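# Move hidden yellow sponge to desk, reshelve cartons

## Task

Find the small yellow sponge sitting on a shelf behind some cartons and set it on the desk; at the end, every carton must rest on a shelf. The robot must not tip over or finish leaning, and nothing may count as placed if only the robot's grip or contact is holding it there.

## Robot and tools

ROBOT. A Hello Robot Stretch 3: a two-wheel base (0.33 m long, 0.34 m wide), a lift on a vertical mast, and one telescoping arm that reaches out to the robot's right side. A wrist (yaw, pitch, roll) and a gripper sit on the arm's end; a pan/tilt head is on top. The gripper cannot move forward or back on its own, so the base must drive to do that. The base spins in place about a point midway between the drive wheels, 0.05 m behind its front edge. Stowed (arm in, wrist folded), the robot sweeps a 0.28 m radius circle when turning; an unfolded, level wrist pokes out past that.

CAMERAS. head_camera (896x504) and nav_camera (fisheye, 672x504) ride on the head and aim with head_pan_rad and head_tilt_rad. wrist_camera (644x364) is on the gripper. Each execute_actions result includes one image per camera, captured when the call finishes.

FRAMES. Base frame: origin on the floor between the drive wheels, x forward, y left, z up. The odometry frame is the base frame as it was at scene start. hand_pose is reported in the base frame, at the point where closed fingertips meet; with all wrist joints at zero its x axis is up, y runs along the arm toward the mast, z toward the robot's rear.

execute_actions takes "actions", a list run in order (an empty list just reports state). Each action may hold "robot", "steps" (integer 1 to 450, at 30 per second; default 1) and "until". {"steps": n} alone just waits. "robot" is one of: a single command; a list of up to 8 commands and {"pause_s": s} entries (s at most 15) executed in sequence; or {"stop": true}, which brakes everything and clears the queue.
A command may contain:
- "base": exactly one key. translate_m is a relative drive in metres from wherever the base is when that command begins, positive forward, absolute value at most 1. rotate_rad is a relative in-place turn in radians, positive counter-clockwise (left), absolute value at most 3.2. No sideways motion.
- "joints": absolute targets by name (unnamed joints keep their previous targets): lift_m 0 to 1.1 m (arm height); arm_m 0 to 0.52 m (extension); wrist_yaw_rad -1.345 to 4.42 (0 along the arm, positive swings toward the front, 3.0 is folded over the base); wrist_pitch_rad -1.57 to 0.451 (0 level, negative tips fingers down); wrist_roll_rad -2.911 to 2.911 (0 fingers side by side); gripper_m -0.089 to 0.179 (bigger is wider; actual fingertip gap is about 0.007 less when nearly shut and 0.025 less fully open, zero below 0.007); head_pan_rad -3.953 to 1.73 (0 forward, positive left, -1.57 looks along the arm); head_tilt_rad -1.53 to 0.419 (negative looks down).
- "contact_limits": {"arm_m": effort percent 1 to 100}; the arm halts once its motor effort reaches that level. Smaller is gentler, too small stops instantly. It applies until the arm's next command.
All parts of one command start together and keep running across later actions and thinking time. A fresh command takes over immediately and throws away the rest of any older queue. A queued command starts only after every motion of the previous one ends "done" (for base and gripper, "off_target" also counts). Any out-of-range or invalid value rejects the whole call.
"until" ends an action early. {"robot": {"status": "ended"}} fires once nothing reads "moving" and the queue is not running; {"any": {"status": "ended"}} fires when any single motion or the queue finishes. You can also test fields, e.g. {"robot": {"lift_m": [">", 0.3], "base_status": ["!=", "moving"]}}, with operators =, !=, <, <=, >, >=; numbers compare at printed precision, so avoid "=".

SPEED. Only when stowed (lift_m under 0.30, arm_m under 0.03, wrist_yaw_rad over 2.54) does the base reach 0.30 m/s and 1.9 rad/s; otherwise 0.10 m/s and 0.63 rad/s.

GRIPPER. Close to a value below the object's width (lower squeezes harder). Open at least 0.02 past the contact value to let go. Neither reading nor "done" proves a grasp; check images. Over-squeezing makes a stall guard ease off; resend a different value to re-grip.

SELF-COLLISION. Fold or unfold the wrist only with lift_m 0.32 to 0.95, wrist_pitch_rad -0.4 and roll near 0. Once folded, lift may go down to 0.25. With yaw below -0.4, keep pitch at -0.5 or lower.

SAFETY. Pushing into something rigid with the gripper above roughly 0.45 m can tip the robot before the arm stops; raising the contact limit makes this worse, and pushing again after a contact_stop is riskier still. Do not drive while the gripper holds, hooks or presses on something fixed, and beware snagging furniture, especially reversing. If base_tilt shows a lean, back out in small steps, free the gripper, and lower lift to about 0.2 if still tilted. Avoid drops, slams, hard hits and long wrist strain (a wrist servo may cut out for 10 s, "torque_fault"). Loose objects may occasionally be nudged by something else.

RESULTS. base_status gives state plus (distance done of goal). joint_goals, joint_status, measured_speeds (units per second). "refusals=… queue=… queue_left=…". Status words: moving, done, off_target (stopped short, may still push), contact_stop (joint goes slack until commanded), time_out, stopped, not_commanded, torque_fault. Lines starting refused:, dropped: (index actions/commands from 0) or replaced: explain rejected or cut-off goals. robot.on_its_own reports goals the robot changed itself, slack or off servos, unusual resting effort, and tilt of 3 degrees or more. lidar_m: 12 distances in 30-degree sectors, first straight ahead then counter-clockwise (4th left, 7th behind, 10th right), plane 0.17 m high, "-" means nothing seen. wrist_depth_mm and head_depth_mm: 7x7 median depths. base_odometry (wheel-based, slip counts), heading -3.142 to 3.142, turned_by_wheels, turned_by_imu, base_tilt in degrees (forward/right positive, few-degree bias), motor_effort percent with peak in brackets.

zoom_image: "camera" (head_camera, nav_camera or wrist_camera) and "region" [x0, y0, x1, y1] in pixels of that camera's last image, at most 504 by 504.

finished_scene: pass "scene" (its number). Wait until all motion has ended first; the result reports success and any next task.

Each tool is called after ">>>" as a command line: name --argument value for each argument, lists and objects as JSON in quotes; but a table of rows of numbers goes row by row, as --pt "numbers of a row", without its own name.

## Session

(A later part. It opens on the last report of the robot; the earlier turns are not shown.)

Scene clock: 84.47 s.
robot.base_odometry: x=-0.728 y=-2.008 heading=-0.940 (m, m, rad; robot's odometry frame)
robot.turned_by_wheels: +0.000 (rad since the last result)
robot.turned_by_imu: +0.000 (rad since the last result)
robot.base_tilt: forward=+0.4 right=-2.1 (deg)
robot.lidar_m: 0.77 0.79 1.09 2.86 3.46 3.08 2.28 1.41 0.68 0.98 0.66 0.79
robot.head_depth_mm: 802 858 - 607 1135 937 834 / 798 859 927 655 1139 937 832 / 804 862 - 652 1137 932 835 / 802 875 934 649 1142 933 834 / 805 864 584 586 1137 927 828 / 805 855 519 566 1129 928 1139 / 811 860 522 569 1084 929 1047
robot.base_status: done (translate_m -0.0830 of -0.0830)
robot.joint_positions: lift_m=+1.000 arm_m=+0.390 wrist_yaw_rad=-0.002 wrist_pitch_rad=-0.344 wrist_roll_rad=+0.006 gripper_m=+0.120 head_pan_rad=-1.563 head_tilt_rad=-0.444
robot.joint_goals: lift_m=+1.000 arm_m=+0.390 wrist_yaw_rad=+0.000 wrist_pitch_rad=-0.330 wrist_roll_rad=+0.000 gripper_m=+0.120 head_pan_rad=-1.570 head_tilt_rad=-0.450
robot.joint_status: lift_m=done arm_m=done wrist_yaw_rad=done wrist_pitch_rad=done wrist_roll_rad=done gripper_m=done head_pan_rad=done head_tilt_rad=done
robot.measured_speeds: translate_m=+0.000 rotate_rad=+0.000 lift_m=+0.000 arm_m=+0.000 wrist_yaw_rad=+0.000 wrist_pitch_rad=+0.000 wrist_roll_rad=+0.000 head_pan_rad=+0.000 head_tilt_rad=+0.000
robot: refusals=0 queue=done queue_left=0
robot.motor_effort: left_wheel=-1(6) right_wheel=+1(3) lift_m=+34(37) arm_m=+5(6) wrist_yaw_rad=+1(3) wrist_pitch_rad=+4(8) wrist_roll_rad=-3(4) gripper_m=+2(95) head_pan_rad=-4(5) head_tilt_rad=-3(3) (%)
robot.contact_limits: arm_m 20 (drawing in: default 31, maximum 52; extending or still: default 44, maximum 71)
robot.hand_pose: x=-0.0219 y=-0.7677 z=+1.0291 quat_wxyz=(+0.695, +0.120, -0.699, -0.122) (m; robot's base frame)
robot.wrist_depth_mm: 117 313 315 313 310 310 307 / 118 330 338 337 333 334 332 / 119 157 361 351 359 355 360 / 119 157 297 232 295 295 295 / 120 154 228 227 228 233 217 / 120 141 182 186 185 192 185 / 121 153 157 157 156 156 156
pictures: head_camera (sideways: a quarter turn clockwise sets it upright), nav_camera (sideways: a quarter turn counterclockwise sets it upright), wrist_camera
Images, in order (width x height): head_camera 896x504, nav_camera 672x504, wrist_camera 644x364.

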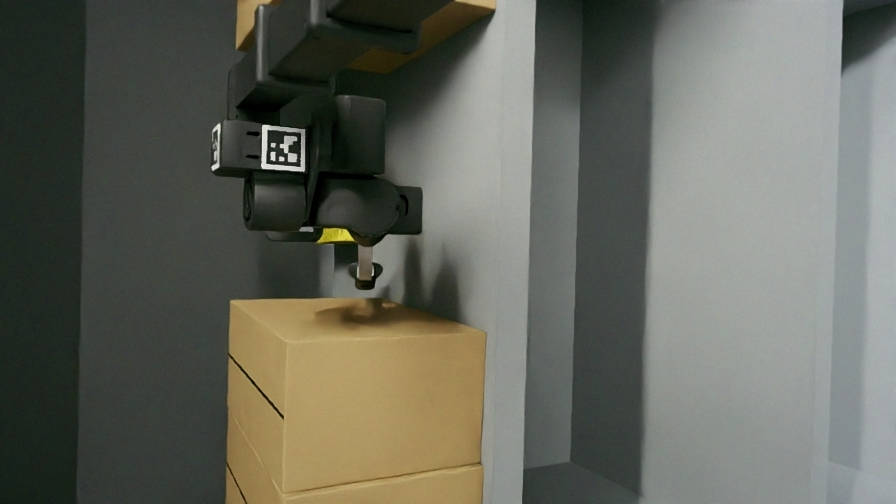

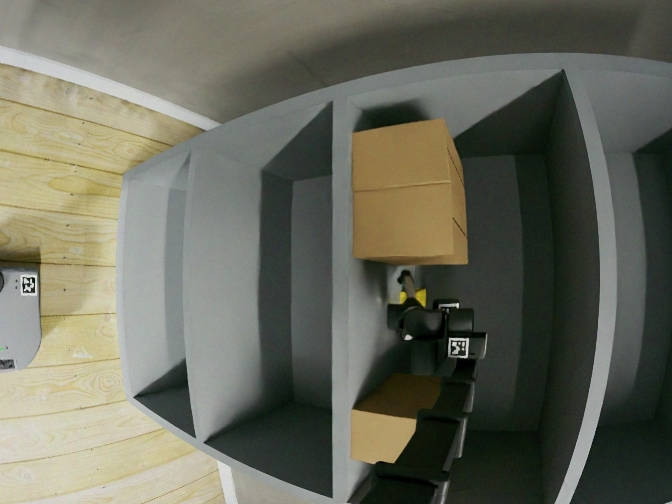

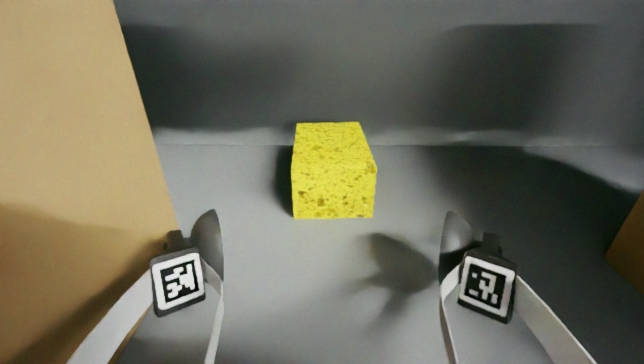

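>>> execute_actions --actions '[{"robot":[{"joints":{"lift_m":0.987,"arm_m":0.508},"contact_limits":{"arm_m":20}},{"joints":{"gripper_m":0.02}},{"joints":{"lift_m":1.02,"head_pan_rad":1.73,"head_tilt_rad":-0.3}}],"steps":450,"until":{"robot":{"status":"ended"}}}]'

Scene clock: 95.57 s.
robot.base_odometry: x=-0.728 y=-2.008 heading=-0.940 (m, m, rad; robot's odometry frame)
robot.turned_by_wheels: +0.000 (rad since the last result)
robot.turned_by_imu: +0.000 (rad since the last result)
robot.base_tilt: forward=+0.4 right=-1.8 (deg)
robot.lidar_m: 0.76 0.79 1.08 2.86 3.46 3.08 2.28 1.41 0.68 0.98 0.66 0.79
robot.head_depth_mm: 3169 3357 3565 3462 2480 1829 1454 / 3229 3362 3618 3714 2471 1830 1458 / 3251 3477 3677 3745 2476 1825 1448 / 3327 3484 3699 3738 2433 1815 1444 / 3335 3581 3791 - - - 1402 / 3388 3612 3724 - - - - / 3415 3616 - - - - -
robot.base_status: done (translate_m -0.0830 of -0.0830)
robot.joint_positions: lift_m=+1.020 arm_m=+0.508 wrist_yaw_rad=-0.002 wrist_pitch_rad=-0.346 wrist_roll_rad=+0.006 gripper_m=+0.021 head_pan_rad=+1.711 head_tilt_rad=-0.310
robot.joint_goals: lift_m=+1.020 arm_m=+0.508 wrist_yaw_rad=+0.000 wrist_pitch_rad=-0.330 wrist_roll_rad=+0.000 gripper_m=+0.020 head_pan_rad=+1.730 head_tilt_rad=-0.300
robot.joint_status: lift_m=done arm_m=done wrist_yaw_rad=done wrist_pitch_rad=done wrist_roll_rad=done gripper_m=done head_pan_rad=done head_tilt_rad=done
robot.measured_speeds: translate_m=+0.000 rotate_rad=+0.000 lift_m=+0.000 arm_m=+0.000 wrist_yaw_rad=+0.000 wrist_pitch_rad=+0.000 wrist_roll_rad=+0.000 head_pan_rad=+0.000 head_tilt_rad=+0.000
robot: refusals=0 queue=done queue_left=0
robot.motor_effort: left_wheel=-1(1) right_wheel=+1(2) lift_m=+35(38) arm_m=+5(5) wrist_yaw_rad=+2(1) wrist_pitch_rad=+5(5) wrist_roll_rad=-2(3) gripper_m=-20(99) head_pan_rad=+4(49) head_tilt_rad=+6(24) (%)
robot.contact_limits: arm_m 20 (drawing in: default 31, maximum 52; extending or still: default 44, maximum 71)
robot.hand_pose: x=-0.0219 y=-0.8855 z=+1.0487 quat_wxyz=(+0.695, +0.121, -0.698, -0.123) (m; robot's base frame)
robot.wrist_depth_mm: 210 208 207 205 205 204 203 / 226 226 224 222 220 220 219 / 247 245 243 243 240 239 238 / 272 268 266 186 263 261 259 / 260 260 258 139 155 257 257 / 212 213 121 117 117 214 210 / 178 178 172 127 166 178 178
pictures: head_camera (sideways: a quarter turn clockwise sets it upright), nav_camera (sideways: a quarter turn counterclockwise sets it upright), wrist_camera
Images, in order (width x height): head_camera 896x504, nav_camera 672x504, wrist_camera 644x364.

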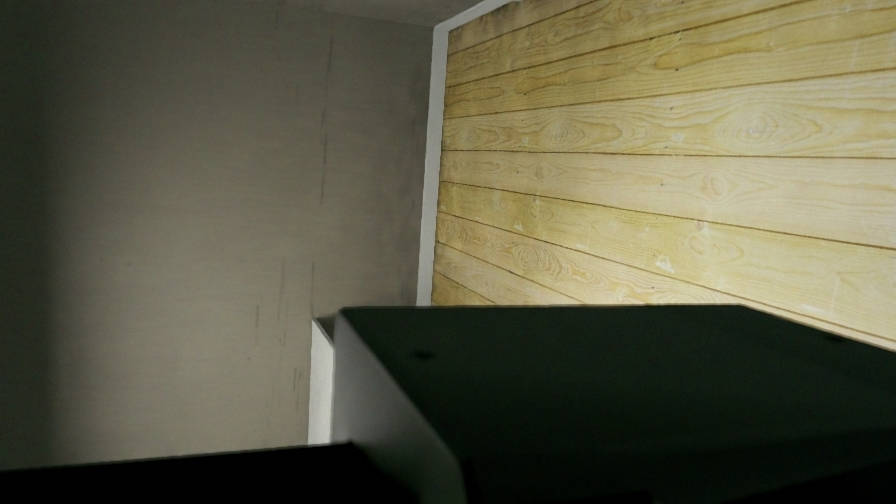

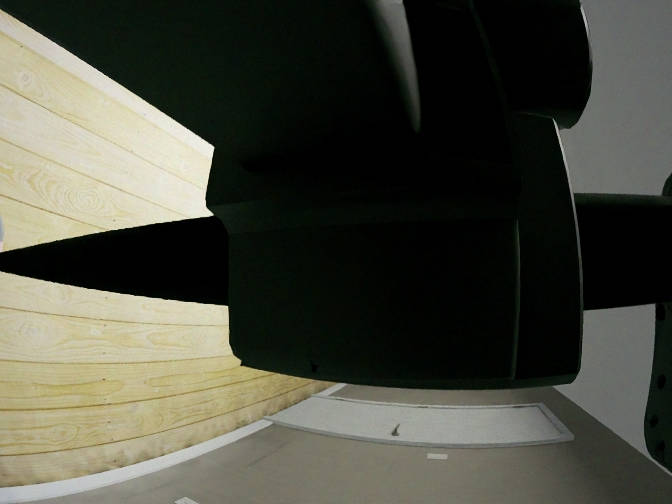

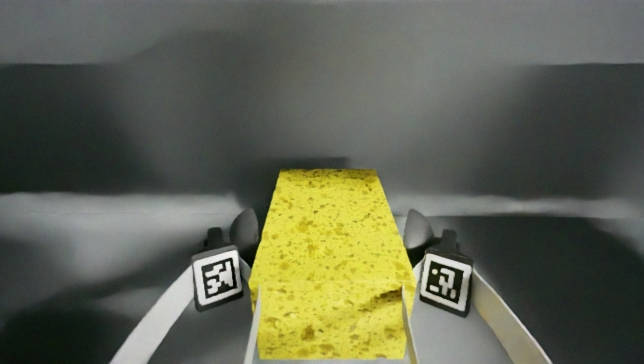

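>>> execute_actions --actions '[{"robot":{"joints":{"arm_m":0.0,"head_pan_rad":-0.3,"head_tilt_rad":-0.4}},"steps":450,"until":{"robot":{"arm_m":["<",0.05]}}},{"robot":{"base":{"rotate_rad":2.04},"joints":{"lift_m":0.29,"wrist_pitch_rad":-0.4}},"steps":450,"until":{"robot":{"lift_m":["<",0.9]}}},{"robot":{"joints":{"wrist_yaw_rad":2.65}},"steps":450,"until":{"robot":{"base_status":"done"}}},{"robot":{"base":{"translate_m":1.0}},"steps":450,"until":{"robot":{"lift_m":["<",0.295]}}},{"robot":{"base":{"translate_m":1.0}},"steps":450,"until":{"robot":{"translate_m":[">",0.7]}}},{"robot":{"base":{"translate_m":1.0}},"steps":450,"until":{"robot":{"status":"ended"}}}]'

Scene clock: 123.30 s.
robot.base_odometry: x=+0.160 y=-0.264 heading=+1.100 (m, m, rad; robot's odometry frame)
robot.turned_by_wheels: +2.040 (rad since the last result)
robot.turned_by_imu: +2.034 (rad since the last result)
robot.base_tilt: forward=+0.4 right=-2.0 (deg)
robot.lidar_m: 2.07 2.10 2.10 2.16 2.85 2.30 2.47 1.73 1.63 1.67 2.12 1.59
robot.head_depth_mm: 1640 1773 1895 2058 2144 1670 1355 / 1684 1802 1957 2119 2164 1661 1355 / 1706 1856 1938 1655 2052 1653 1344 / 1744 1862 1984 1636 2058 1663 1353 / 1774 1909 2013 1638 2125 1644 1349 / 1811 1963 2063 2335 2142 1649 1338 / 1853 2013 2079 2392 2140 1637 1343
robot.base_status: done (translate_m +1.0000 of +1.0000)
robot.joint_positions: lift_m=+0.290 arm_m=+0.003 wrist_yaw_rad=+2.648 wrist_pitch_rad=-0.417 wrist_roll_rad=+0.005 gripper_m=+0.021 head_pan_rad=-0.293 head_tilt_rad=-0.396
robot.joint_goals: lift_m=+0.290 arm_m=+0.000 wrist_yaw_rad=+2.650 wrist_pitch_rad=-0.400 wrist_roll_rad=+0.000 gripper_m=+0.020 head_pan_rad=-0.300 head_tilt_rad=-0.400
robot.joint_status: lift_m=done arm_m=done wrist_yaw_rad=done wrist_pitch_rad=done wrist_roll_rad=done gripper_m=done head_pan_rad=done head_tilt_rad=done
robot.measured_speeds: translate_m=+0.000 rotate_rad=+0.000 lift_m=+0.000 arm_m=+0.000 wrist_yaw_rad=+0.000 wrist_pitch_rad=+0.000 wrist_roll_rad=+0.000 head_pan_rad=+0.000 head_tilt_rad=+0.000
robot: refusals=0 queue=done queue_left=0
robot.motor_effort: left_wheel=-2(7) right_wheel=+2(5) lift_m=+19(38) arm_m=-4(5) wrist_yaw_rad=+1(3) wrist_pitch_rad=+5(5) wrist_roll_rad=-2(2) gripper_m=-21(22) head_pan_rad=-5(51) head_tilt_rad=-2(16) (%)
robot.hand_pose: x=+0.0852 y=+0.0494 z=+0.3034 quat_wxyz=(+0.311, +0.708, -0.028, +0.633) (m; robot's base frame)
robot.wrist_depth_mm: - - - - - - - / - - - - - - - / - - - - - - - / 785 773 780 186 774 752 768 / - 609 605 139 155 609 605 / - 535 117 117 117 513 502 / - - - 127 412 430 433
pictures: head_camera (sideways: a quarter turn clockwise sets it upright), nav_camera (sideways: a quarter turn counterclockwise sets it upright), wrist_camera
Images, in order (width x height): head_camera 896x504, nav_camera 672x504, wrist_camera 644x364.

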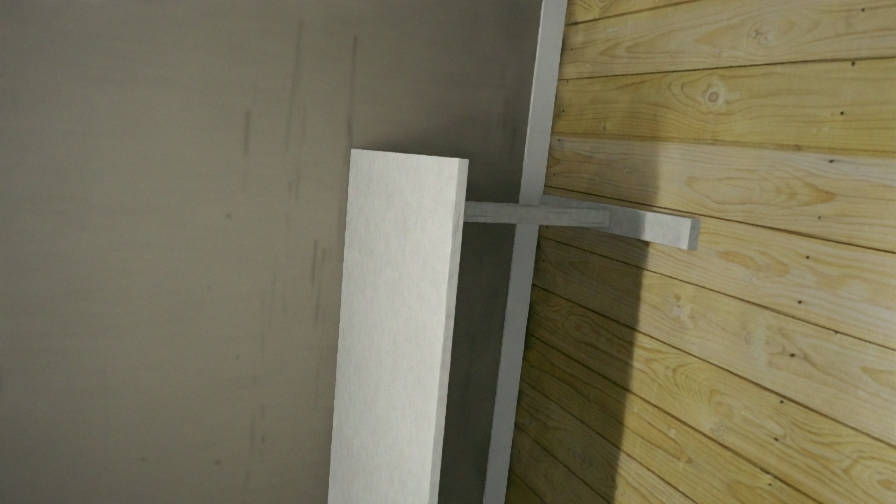

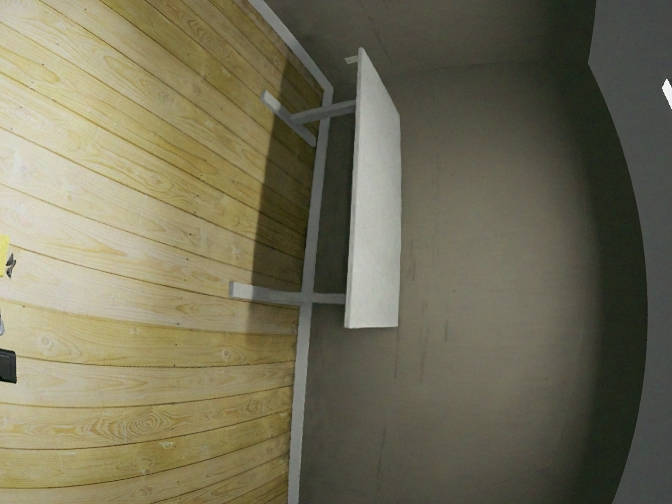

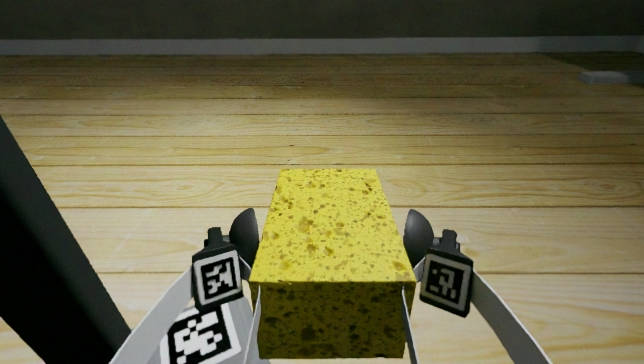

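>>> execute_actions --actions '[{"robot":{"base":{"translate_m":0.68}},"steps":450,"until":{"robot":{"translate_m":[">",0.5]}}},{"robot":{"joints":{"lift_m":0.88,"head_pan_rad":-1.4,"head_tilt_rad":-0.6}},"steps":450,"until":{"robot":{"base_status":"done","lift_m":[">",0.33]}}},{"robot":[{"base":{"rotate_rad":1.15},"joints":{"wrist_yaw_rad":0}},{"joints":{"wrist_pitch_rad":-0.33}}],"steps":450,"until":{"robot":{"status":"ended"}}}]'

Scene clock: 143.83 s.
robot.base_odometry: x=+0.469 y=+0.342 heading=+2.250 (m, m, rad; robot's odometry frame)
robot.turned_by_wheels: +1.150 (rad since the last result)
robot.turned_by_imu: +1.144 (rad since the last result)
robot.base_tilt: forward=+0.4 right=-2.0 (deg)
robot.lidar_m: 1.79 1.89 2.71 2.95 2.64 1.98 1.94 1.91 1.45 0.99 1.48 1.46
robot.head_depth_mm: 1143 1265 1322 965 838 1422 - / 1174 1289 1318 966 503 - - / 1201 1330 1295 960 828 1410 1202 / 1233 1374 1307 950 1648 1405 1202 / 1258 1406 1288 954 1666 1415 1196 / 1297 1446 1288 950 1698 1406 1199 / 1334 1502 1281 983 1696 1397 1195
robot.base_status: done (rotate_rad +1.1498 of +1.1500)
robot.joint_positions: lift_m=+0.880 arm_m=+0.003 wrist_yaw_rad=+0.003 wrist_pitch_rad=-0.353 wrist_roll_rad=+0.005 gripper_m=+0.021 head_pan_rad=-1.393 head_tilt_rad=-0.592
robot.joint_goals: lift_m=+0.880 arm_m=+0.000 wrist_yaw_rad=+0.000 wrist_pitch_rad=-0.330 wrist_roll_rad=+0.000 gripper_m=+0.020 head_pan_rad=-1.400 head_tilt_rad=-0.600
robot.joint_status: lift_m=done arm_m=done wrist_yaw_rad=done wrist_pitch_rad=done wrist_roll_rad=done gripper_m=done head_pan_rad=done head_tilt_rad=done
robot.measured_speeds: translate_m=+0.000 rotate_rad=+0.000 lift_m=+0.000 arm_m=+0.000 wrist_yaw_rad=+0.000 wrist_pitch_rad=+0.000 wrist_roll_rad=+0.000 head_pan_rad=+0.000 head_tilt_rad=+0.000
robot: refusals=0 queue=done queue_left=0
robot.motor_effort: left_wheel=-1(6) right_wheel=+2(7) lift_m=+37(36) arm_m=-4(4) wrist_yaw_rad=-2(2) wrist_pitch_rad=+7(7) wrist_roll_rad=-2(2) gripper_m=-21(21) head_pan_rad=-5(52) head_tilt_rad=-4(26) (%)
robot.hand_pose: x=-0.0209 y=-0.3804 z=+0.9071 quat_wxyz=(+0.695, +0.125, -0.697, -0.124) (m; robot's base frame)
robot.wrist_depth_mm: - - - - - - - / - - - - - - - / 871 843 851 842 864 - - / 602 606 608 185 599 - - / - - 508 139 155 - - / - - 120 117 117 - - / - - - 128 - - -
pictures: head_camera (sideways: a quarter turn clockwise sets it upright), nav_camera (sideways: a quarter turn counterclockwise sets it upright), wrist_camera
Images, in order (width x height): head_camera 896x504, nav_camera 672x504, wrist_camera 644x364.

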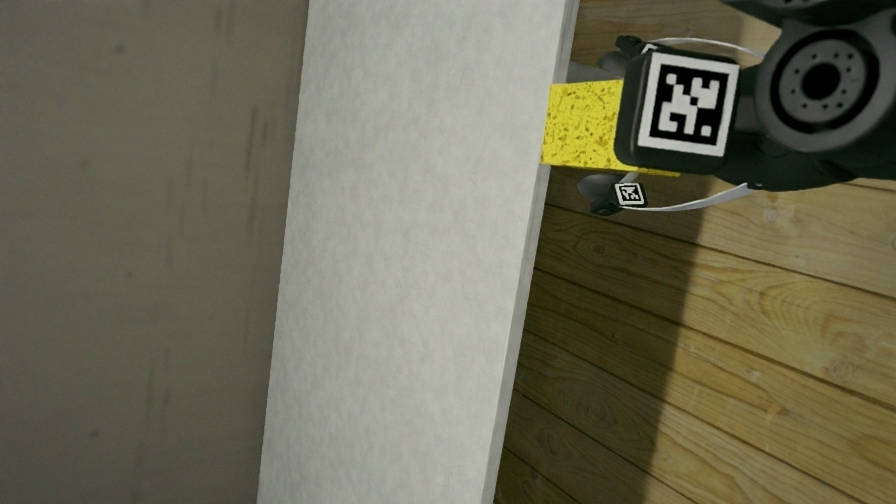

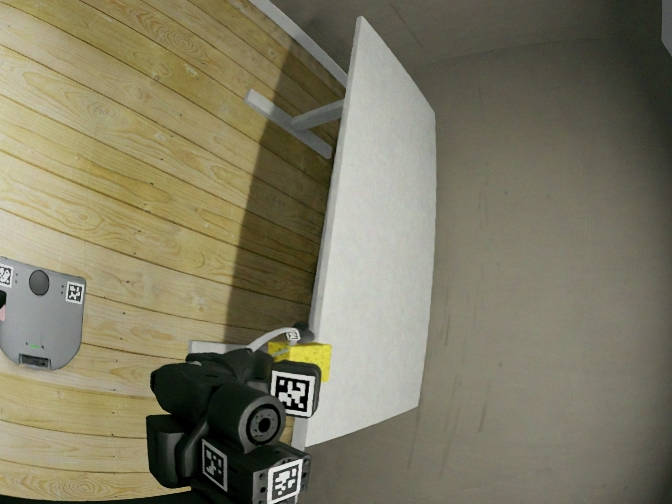

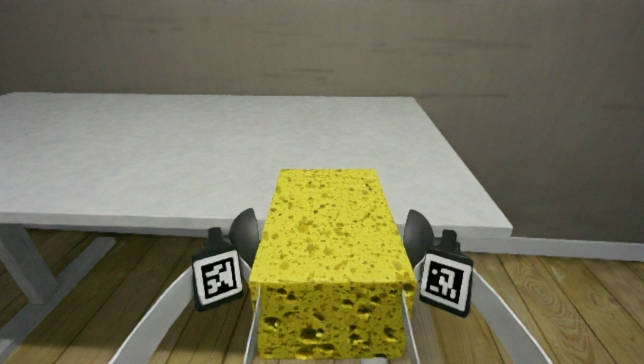

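>>> execute_actions --actions '[{"robot":[{"joints":{"arm_m":0.46,"lift_m":0.76}}],"steps":450,"until":{"robot":{"status":"ended"}}}]'

Scene clock: 152.70 s.
robot.base_odometry: x=+0.469 y=+0.342 heading=+2.250 (m, m, rad; robot's odometry frame)
robot.turned_by_wheels: +0.000 (rad since the last result)
robot.turned_by_imu: +0.000 (rad since the last result)
robot.base_tilt: forward=+0.4 right=-1.8 (deg)
robot.lidar_m: 1.79 1.90 2.71 2.96 2.62 1.97 1.94 1.91 1.45 0.98 1.48 1.46
robot.head_depth_mm: 1143 1271 1320 - 1424 1415 1179 / 1171 1304 1312 - 1336 1409 1209 / 1201 1326 1298 958 1624 1419 1200 / 1227 1376 1300 954 1649 1424 1202 / 1260 1414 1289 951 1643 1412 1202 / 1295 1447 1291 945 1696 1404 1194 / 1330 1494 1288 980 1692 1395 1193
robot.base_status: done (rotate_rad +1.1498 of +1.1500)
robot.joint_positions: lift_m=+0.760 arm_m=+0.460 wrist_yaw_rad=+0.002 wrist_pitch_rad=-0.352 wrist_roll_rad=+0.005 gripper_m=+0.021 head_pan_rad=-1.393 head_tilt_rad=-0.592
robot.joint_goals: lift_m=+0.760 arm_m=+0.460 wrist_yaw_rad=+0.000 wrist_pitch_rad=-0.330 wrist_roll_rad=+0.000 gripper_m=+0.020 head_pan_rad=-1.400 head_tilt_rad=-0.600
robot.joint_status: lift_m=done arm_m=done wrist_yaw_rad=done wrist_pitch_rad=done wrist_roll_rad=done gripper_m=done head_pan_rad=done head_tilt_rad=done
robot.measured_speeds: translate_m=+0.000 rotate_rad=+0.000 lift_m=+0.000 arm_m=+0.000 wrist_yaw_rad=+0.000 wrist_pitch_rad=+0.000 wrist_roll_rad=+0.000 head_pan_rad=+0.000 head_tilt_rad=+0.000
robot: refusals=0 queue=done queue_left=0
robot.motor_effort: left_wheel=-1(1) right_wheel=+2(2) lift_m=+18(36) arm_m=+5(7) wrist_yaw_rad=-1(1) wrist_pitch_rad=+6(7) wrist_roll_rad=-2(2) gripper_m=-21(22) head_pan_rad=-4(5) head_tilt_rad=-5(5) (%)
robot.hand_pose: x=-0.0211 y=-0.8369 z=+0.7883 quat_wxyz=(+0.695, +0.124, -0.697, -0.124) (m; robot's base frame)
robot.wrist_depth_mm: 693 683 672 654 642 636 612 / 750 719 717 696 679 667 672 / 503 498 503 497 497 540 724 / 355 355 351 186 353 355 754 / 277 274 274 139 155 276 272 / 224 224 120 117 117 228 223 / 189 189 183 127 177 188 188
pictures: head_camera (sideways: a quarter turn clockwise sets it upright), nav_camera (sideways: a quarter turn counterclockwise sets it upright), wrist_camera
Images, in order (width x height): head_camera 896x504, nav_camera 672x504, wrist_camera 644x364.

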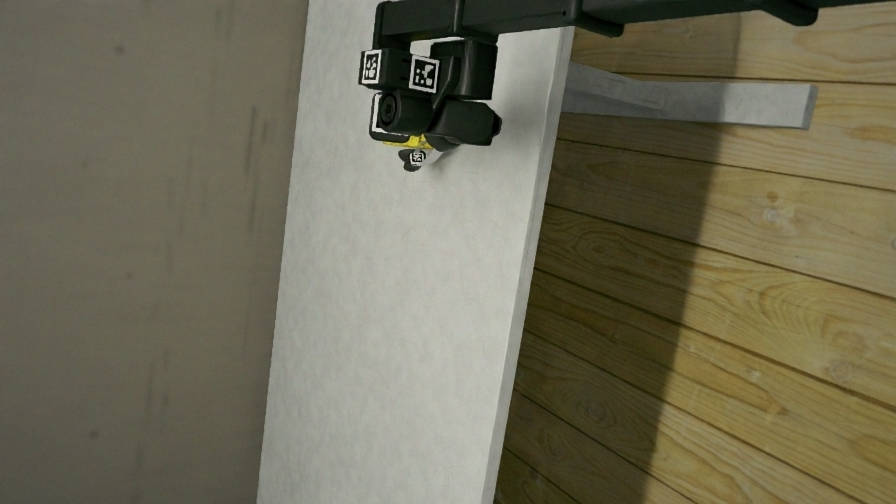

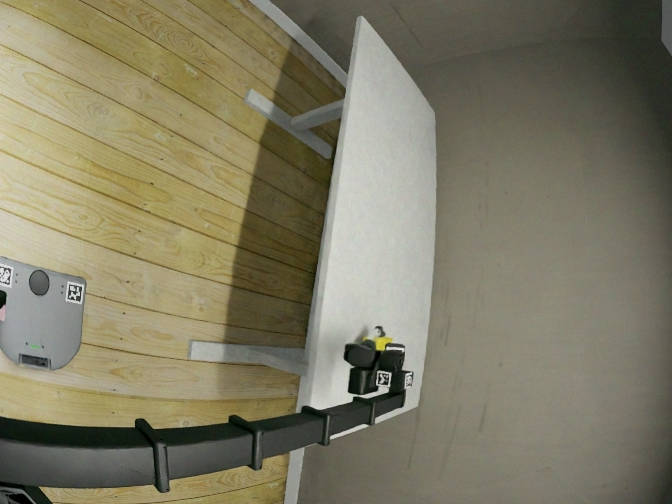

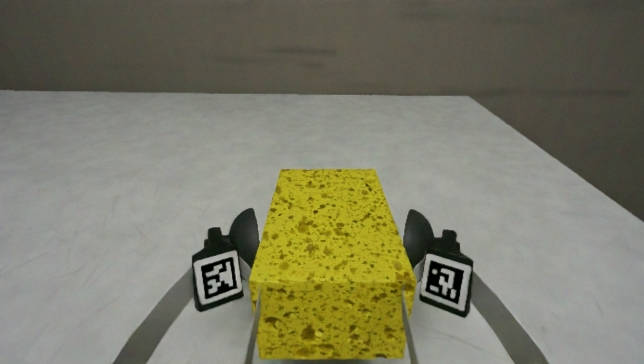

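>>> execute_actions --actions '[{"robot":{"joints":{"head_pan_rad":1.73,"head_tilt_rad":-0.2}},"steps":1},{"robot":[{"joints":{"lift_m":0.719}},{"joints":{"gripper_m":0.12}},{"joints":{"arm_m":0.36,"lift_m":0.73}}],"steps":450,"until":{"robot":{"status":"ended"}}}]'

Scene clock: 160.97 s.
robot.base_odometry: x=+0.469 y=+0.342 heading=+2.250 (m, m, rad; robot's odometry frame)
robot.turned_by_wheels: +0.000 (rad since the last result)
robot.turned_by_imu: +0.000 (rad since the last result)
robot.base_tilt: forward=+0.4 right=-1.8 (deg)
robot.lidar_m: 1.79 1.90 2.70 2.95 2.63 1.97 1.94 1.91 1.46 0.99 1.48 1.46
robot.head_depth_mm: 2818 2896 3047 3169 2901 2074 1579 / 2895 2968 3139 3298 2967 2078 1594 / 2955 3091 3216 3366 2951 2066 1583 / 2989 3122 3276 3369 2914 2032 1581 / 3085 3165 3344 3513 2918 2072 1576 / 3150 3210 3387 3523 2894 2041 1578 / 3192 3138 - - - - -
robot.base_status: done (rotate_rad +1.1498 of +1.1500)
robot.joint_positions: lift_m=+0.730 arm_m=+0.360 wrist_yaw_rad=+0.002 wrist_pitch_rad=-0.350 wrist_roll_rad=+0.005 gripper_m=+0.120 head_pan_rad=+1.711 head_tilt_rad=-0.211
robot.joint_goals: lift_m=+0.730 arm_m=+0.360 wrist_yaw_rad=+0.000 wrist_pitch_rad=-0.330 wrist_roll_rad=+0.000 gripper_m=+0.120 head_pan_rad=+1.730 head_tilt_rad=-0.200
robot.joint_status: lift_m=done arm_m=done wrist_yaw_rad=done wrist_pitch_rad=done wrist_roll_rad=done gripper_m=done head_pan_rad=done head_tilt_rad=done
robot.measured_speeds: translate_m=+0.000 rotate_rad=+0.000 lift_m=+0.000 arm_m=+0.000 wrist_yaw_rad=+0.000 wrist_pitch_rad=+0.000 wrist_roll_rad=+0.000 head_pan_rad=+0.000 head_tilt_rad=+0.000
robot: refusals=0 queue=done queue_left=0
robot.motor_effort: left_wheel=-2(2) right_wheel=+2(2) lift_m=+35(39) arm_m=-4(6) wrist_yaw_rad=-1(1) wrist_pitch_rad=+6(6) wrist_roll_rad=-2(2) gripper_m=+1(95) head_pan_rad=+4(50) head_tilt_rad=+7(38) (%)
robot.hand_pose: x=-0.0211 y=-0.7377 z=+0.7577 quat_wxyz=(+0.695, +0.124, -0.698, -0.123) (m; robot's base frame)
robot.wrist_depth_mm: 802 772 773 738 725 723 704 / 705 716 703 705 698 775 747 / 417 418 414 286 417 411 791 / 294 295 294 214 293 290 291 / 229 227 227 221 226 232 226 / 185 189 182 185 184 191 185 / 159 156 156 156 156 156 156
pictures: head_camera (sideways: a quarter turn clockwise sets it upright), nav_camera (sideways: a quarter turn counterclockwise sets it upright), wrist_camera
Images, in order (width x height): head_camera 896x504, nav_camera 672x504, wrist_camera 644x364.

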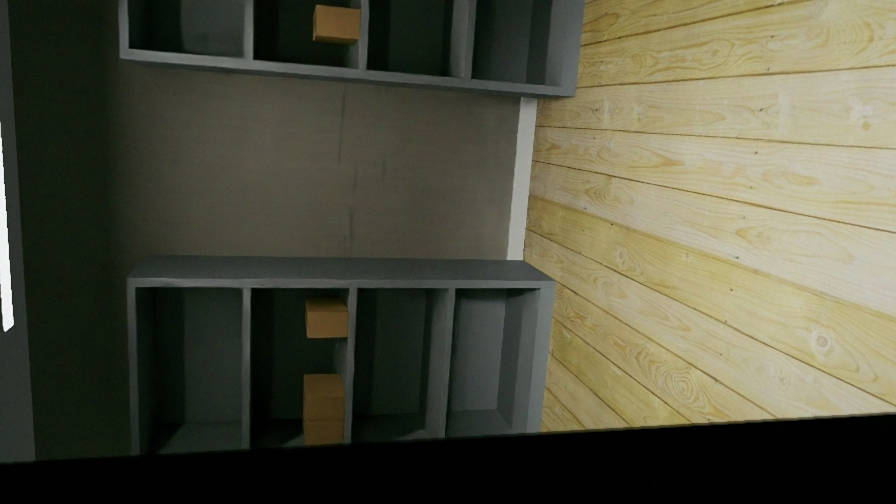

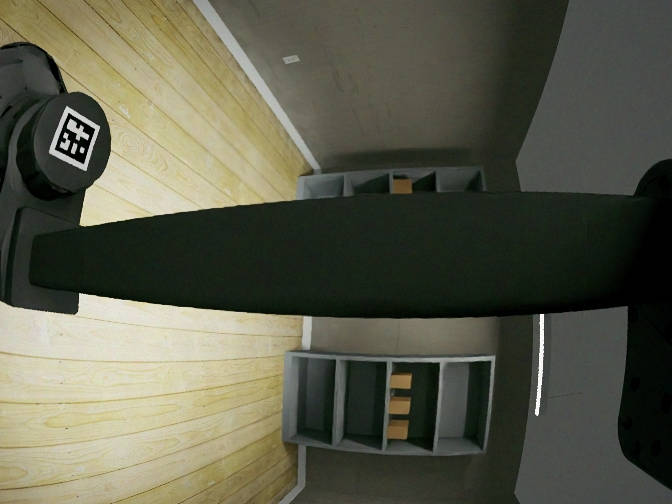

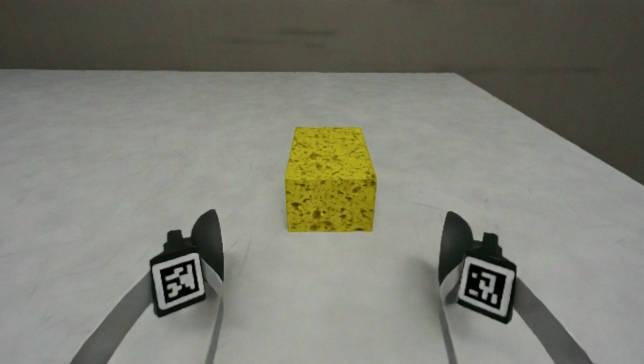

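>>> finished_scene --scene 2

The scene is finished: the task was done.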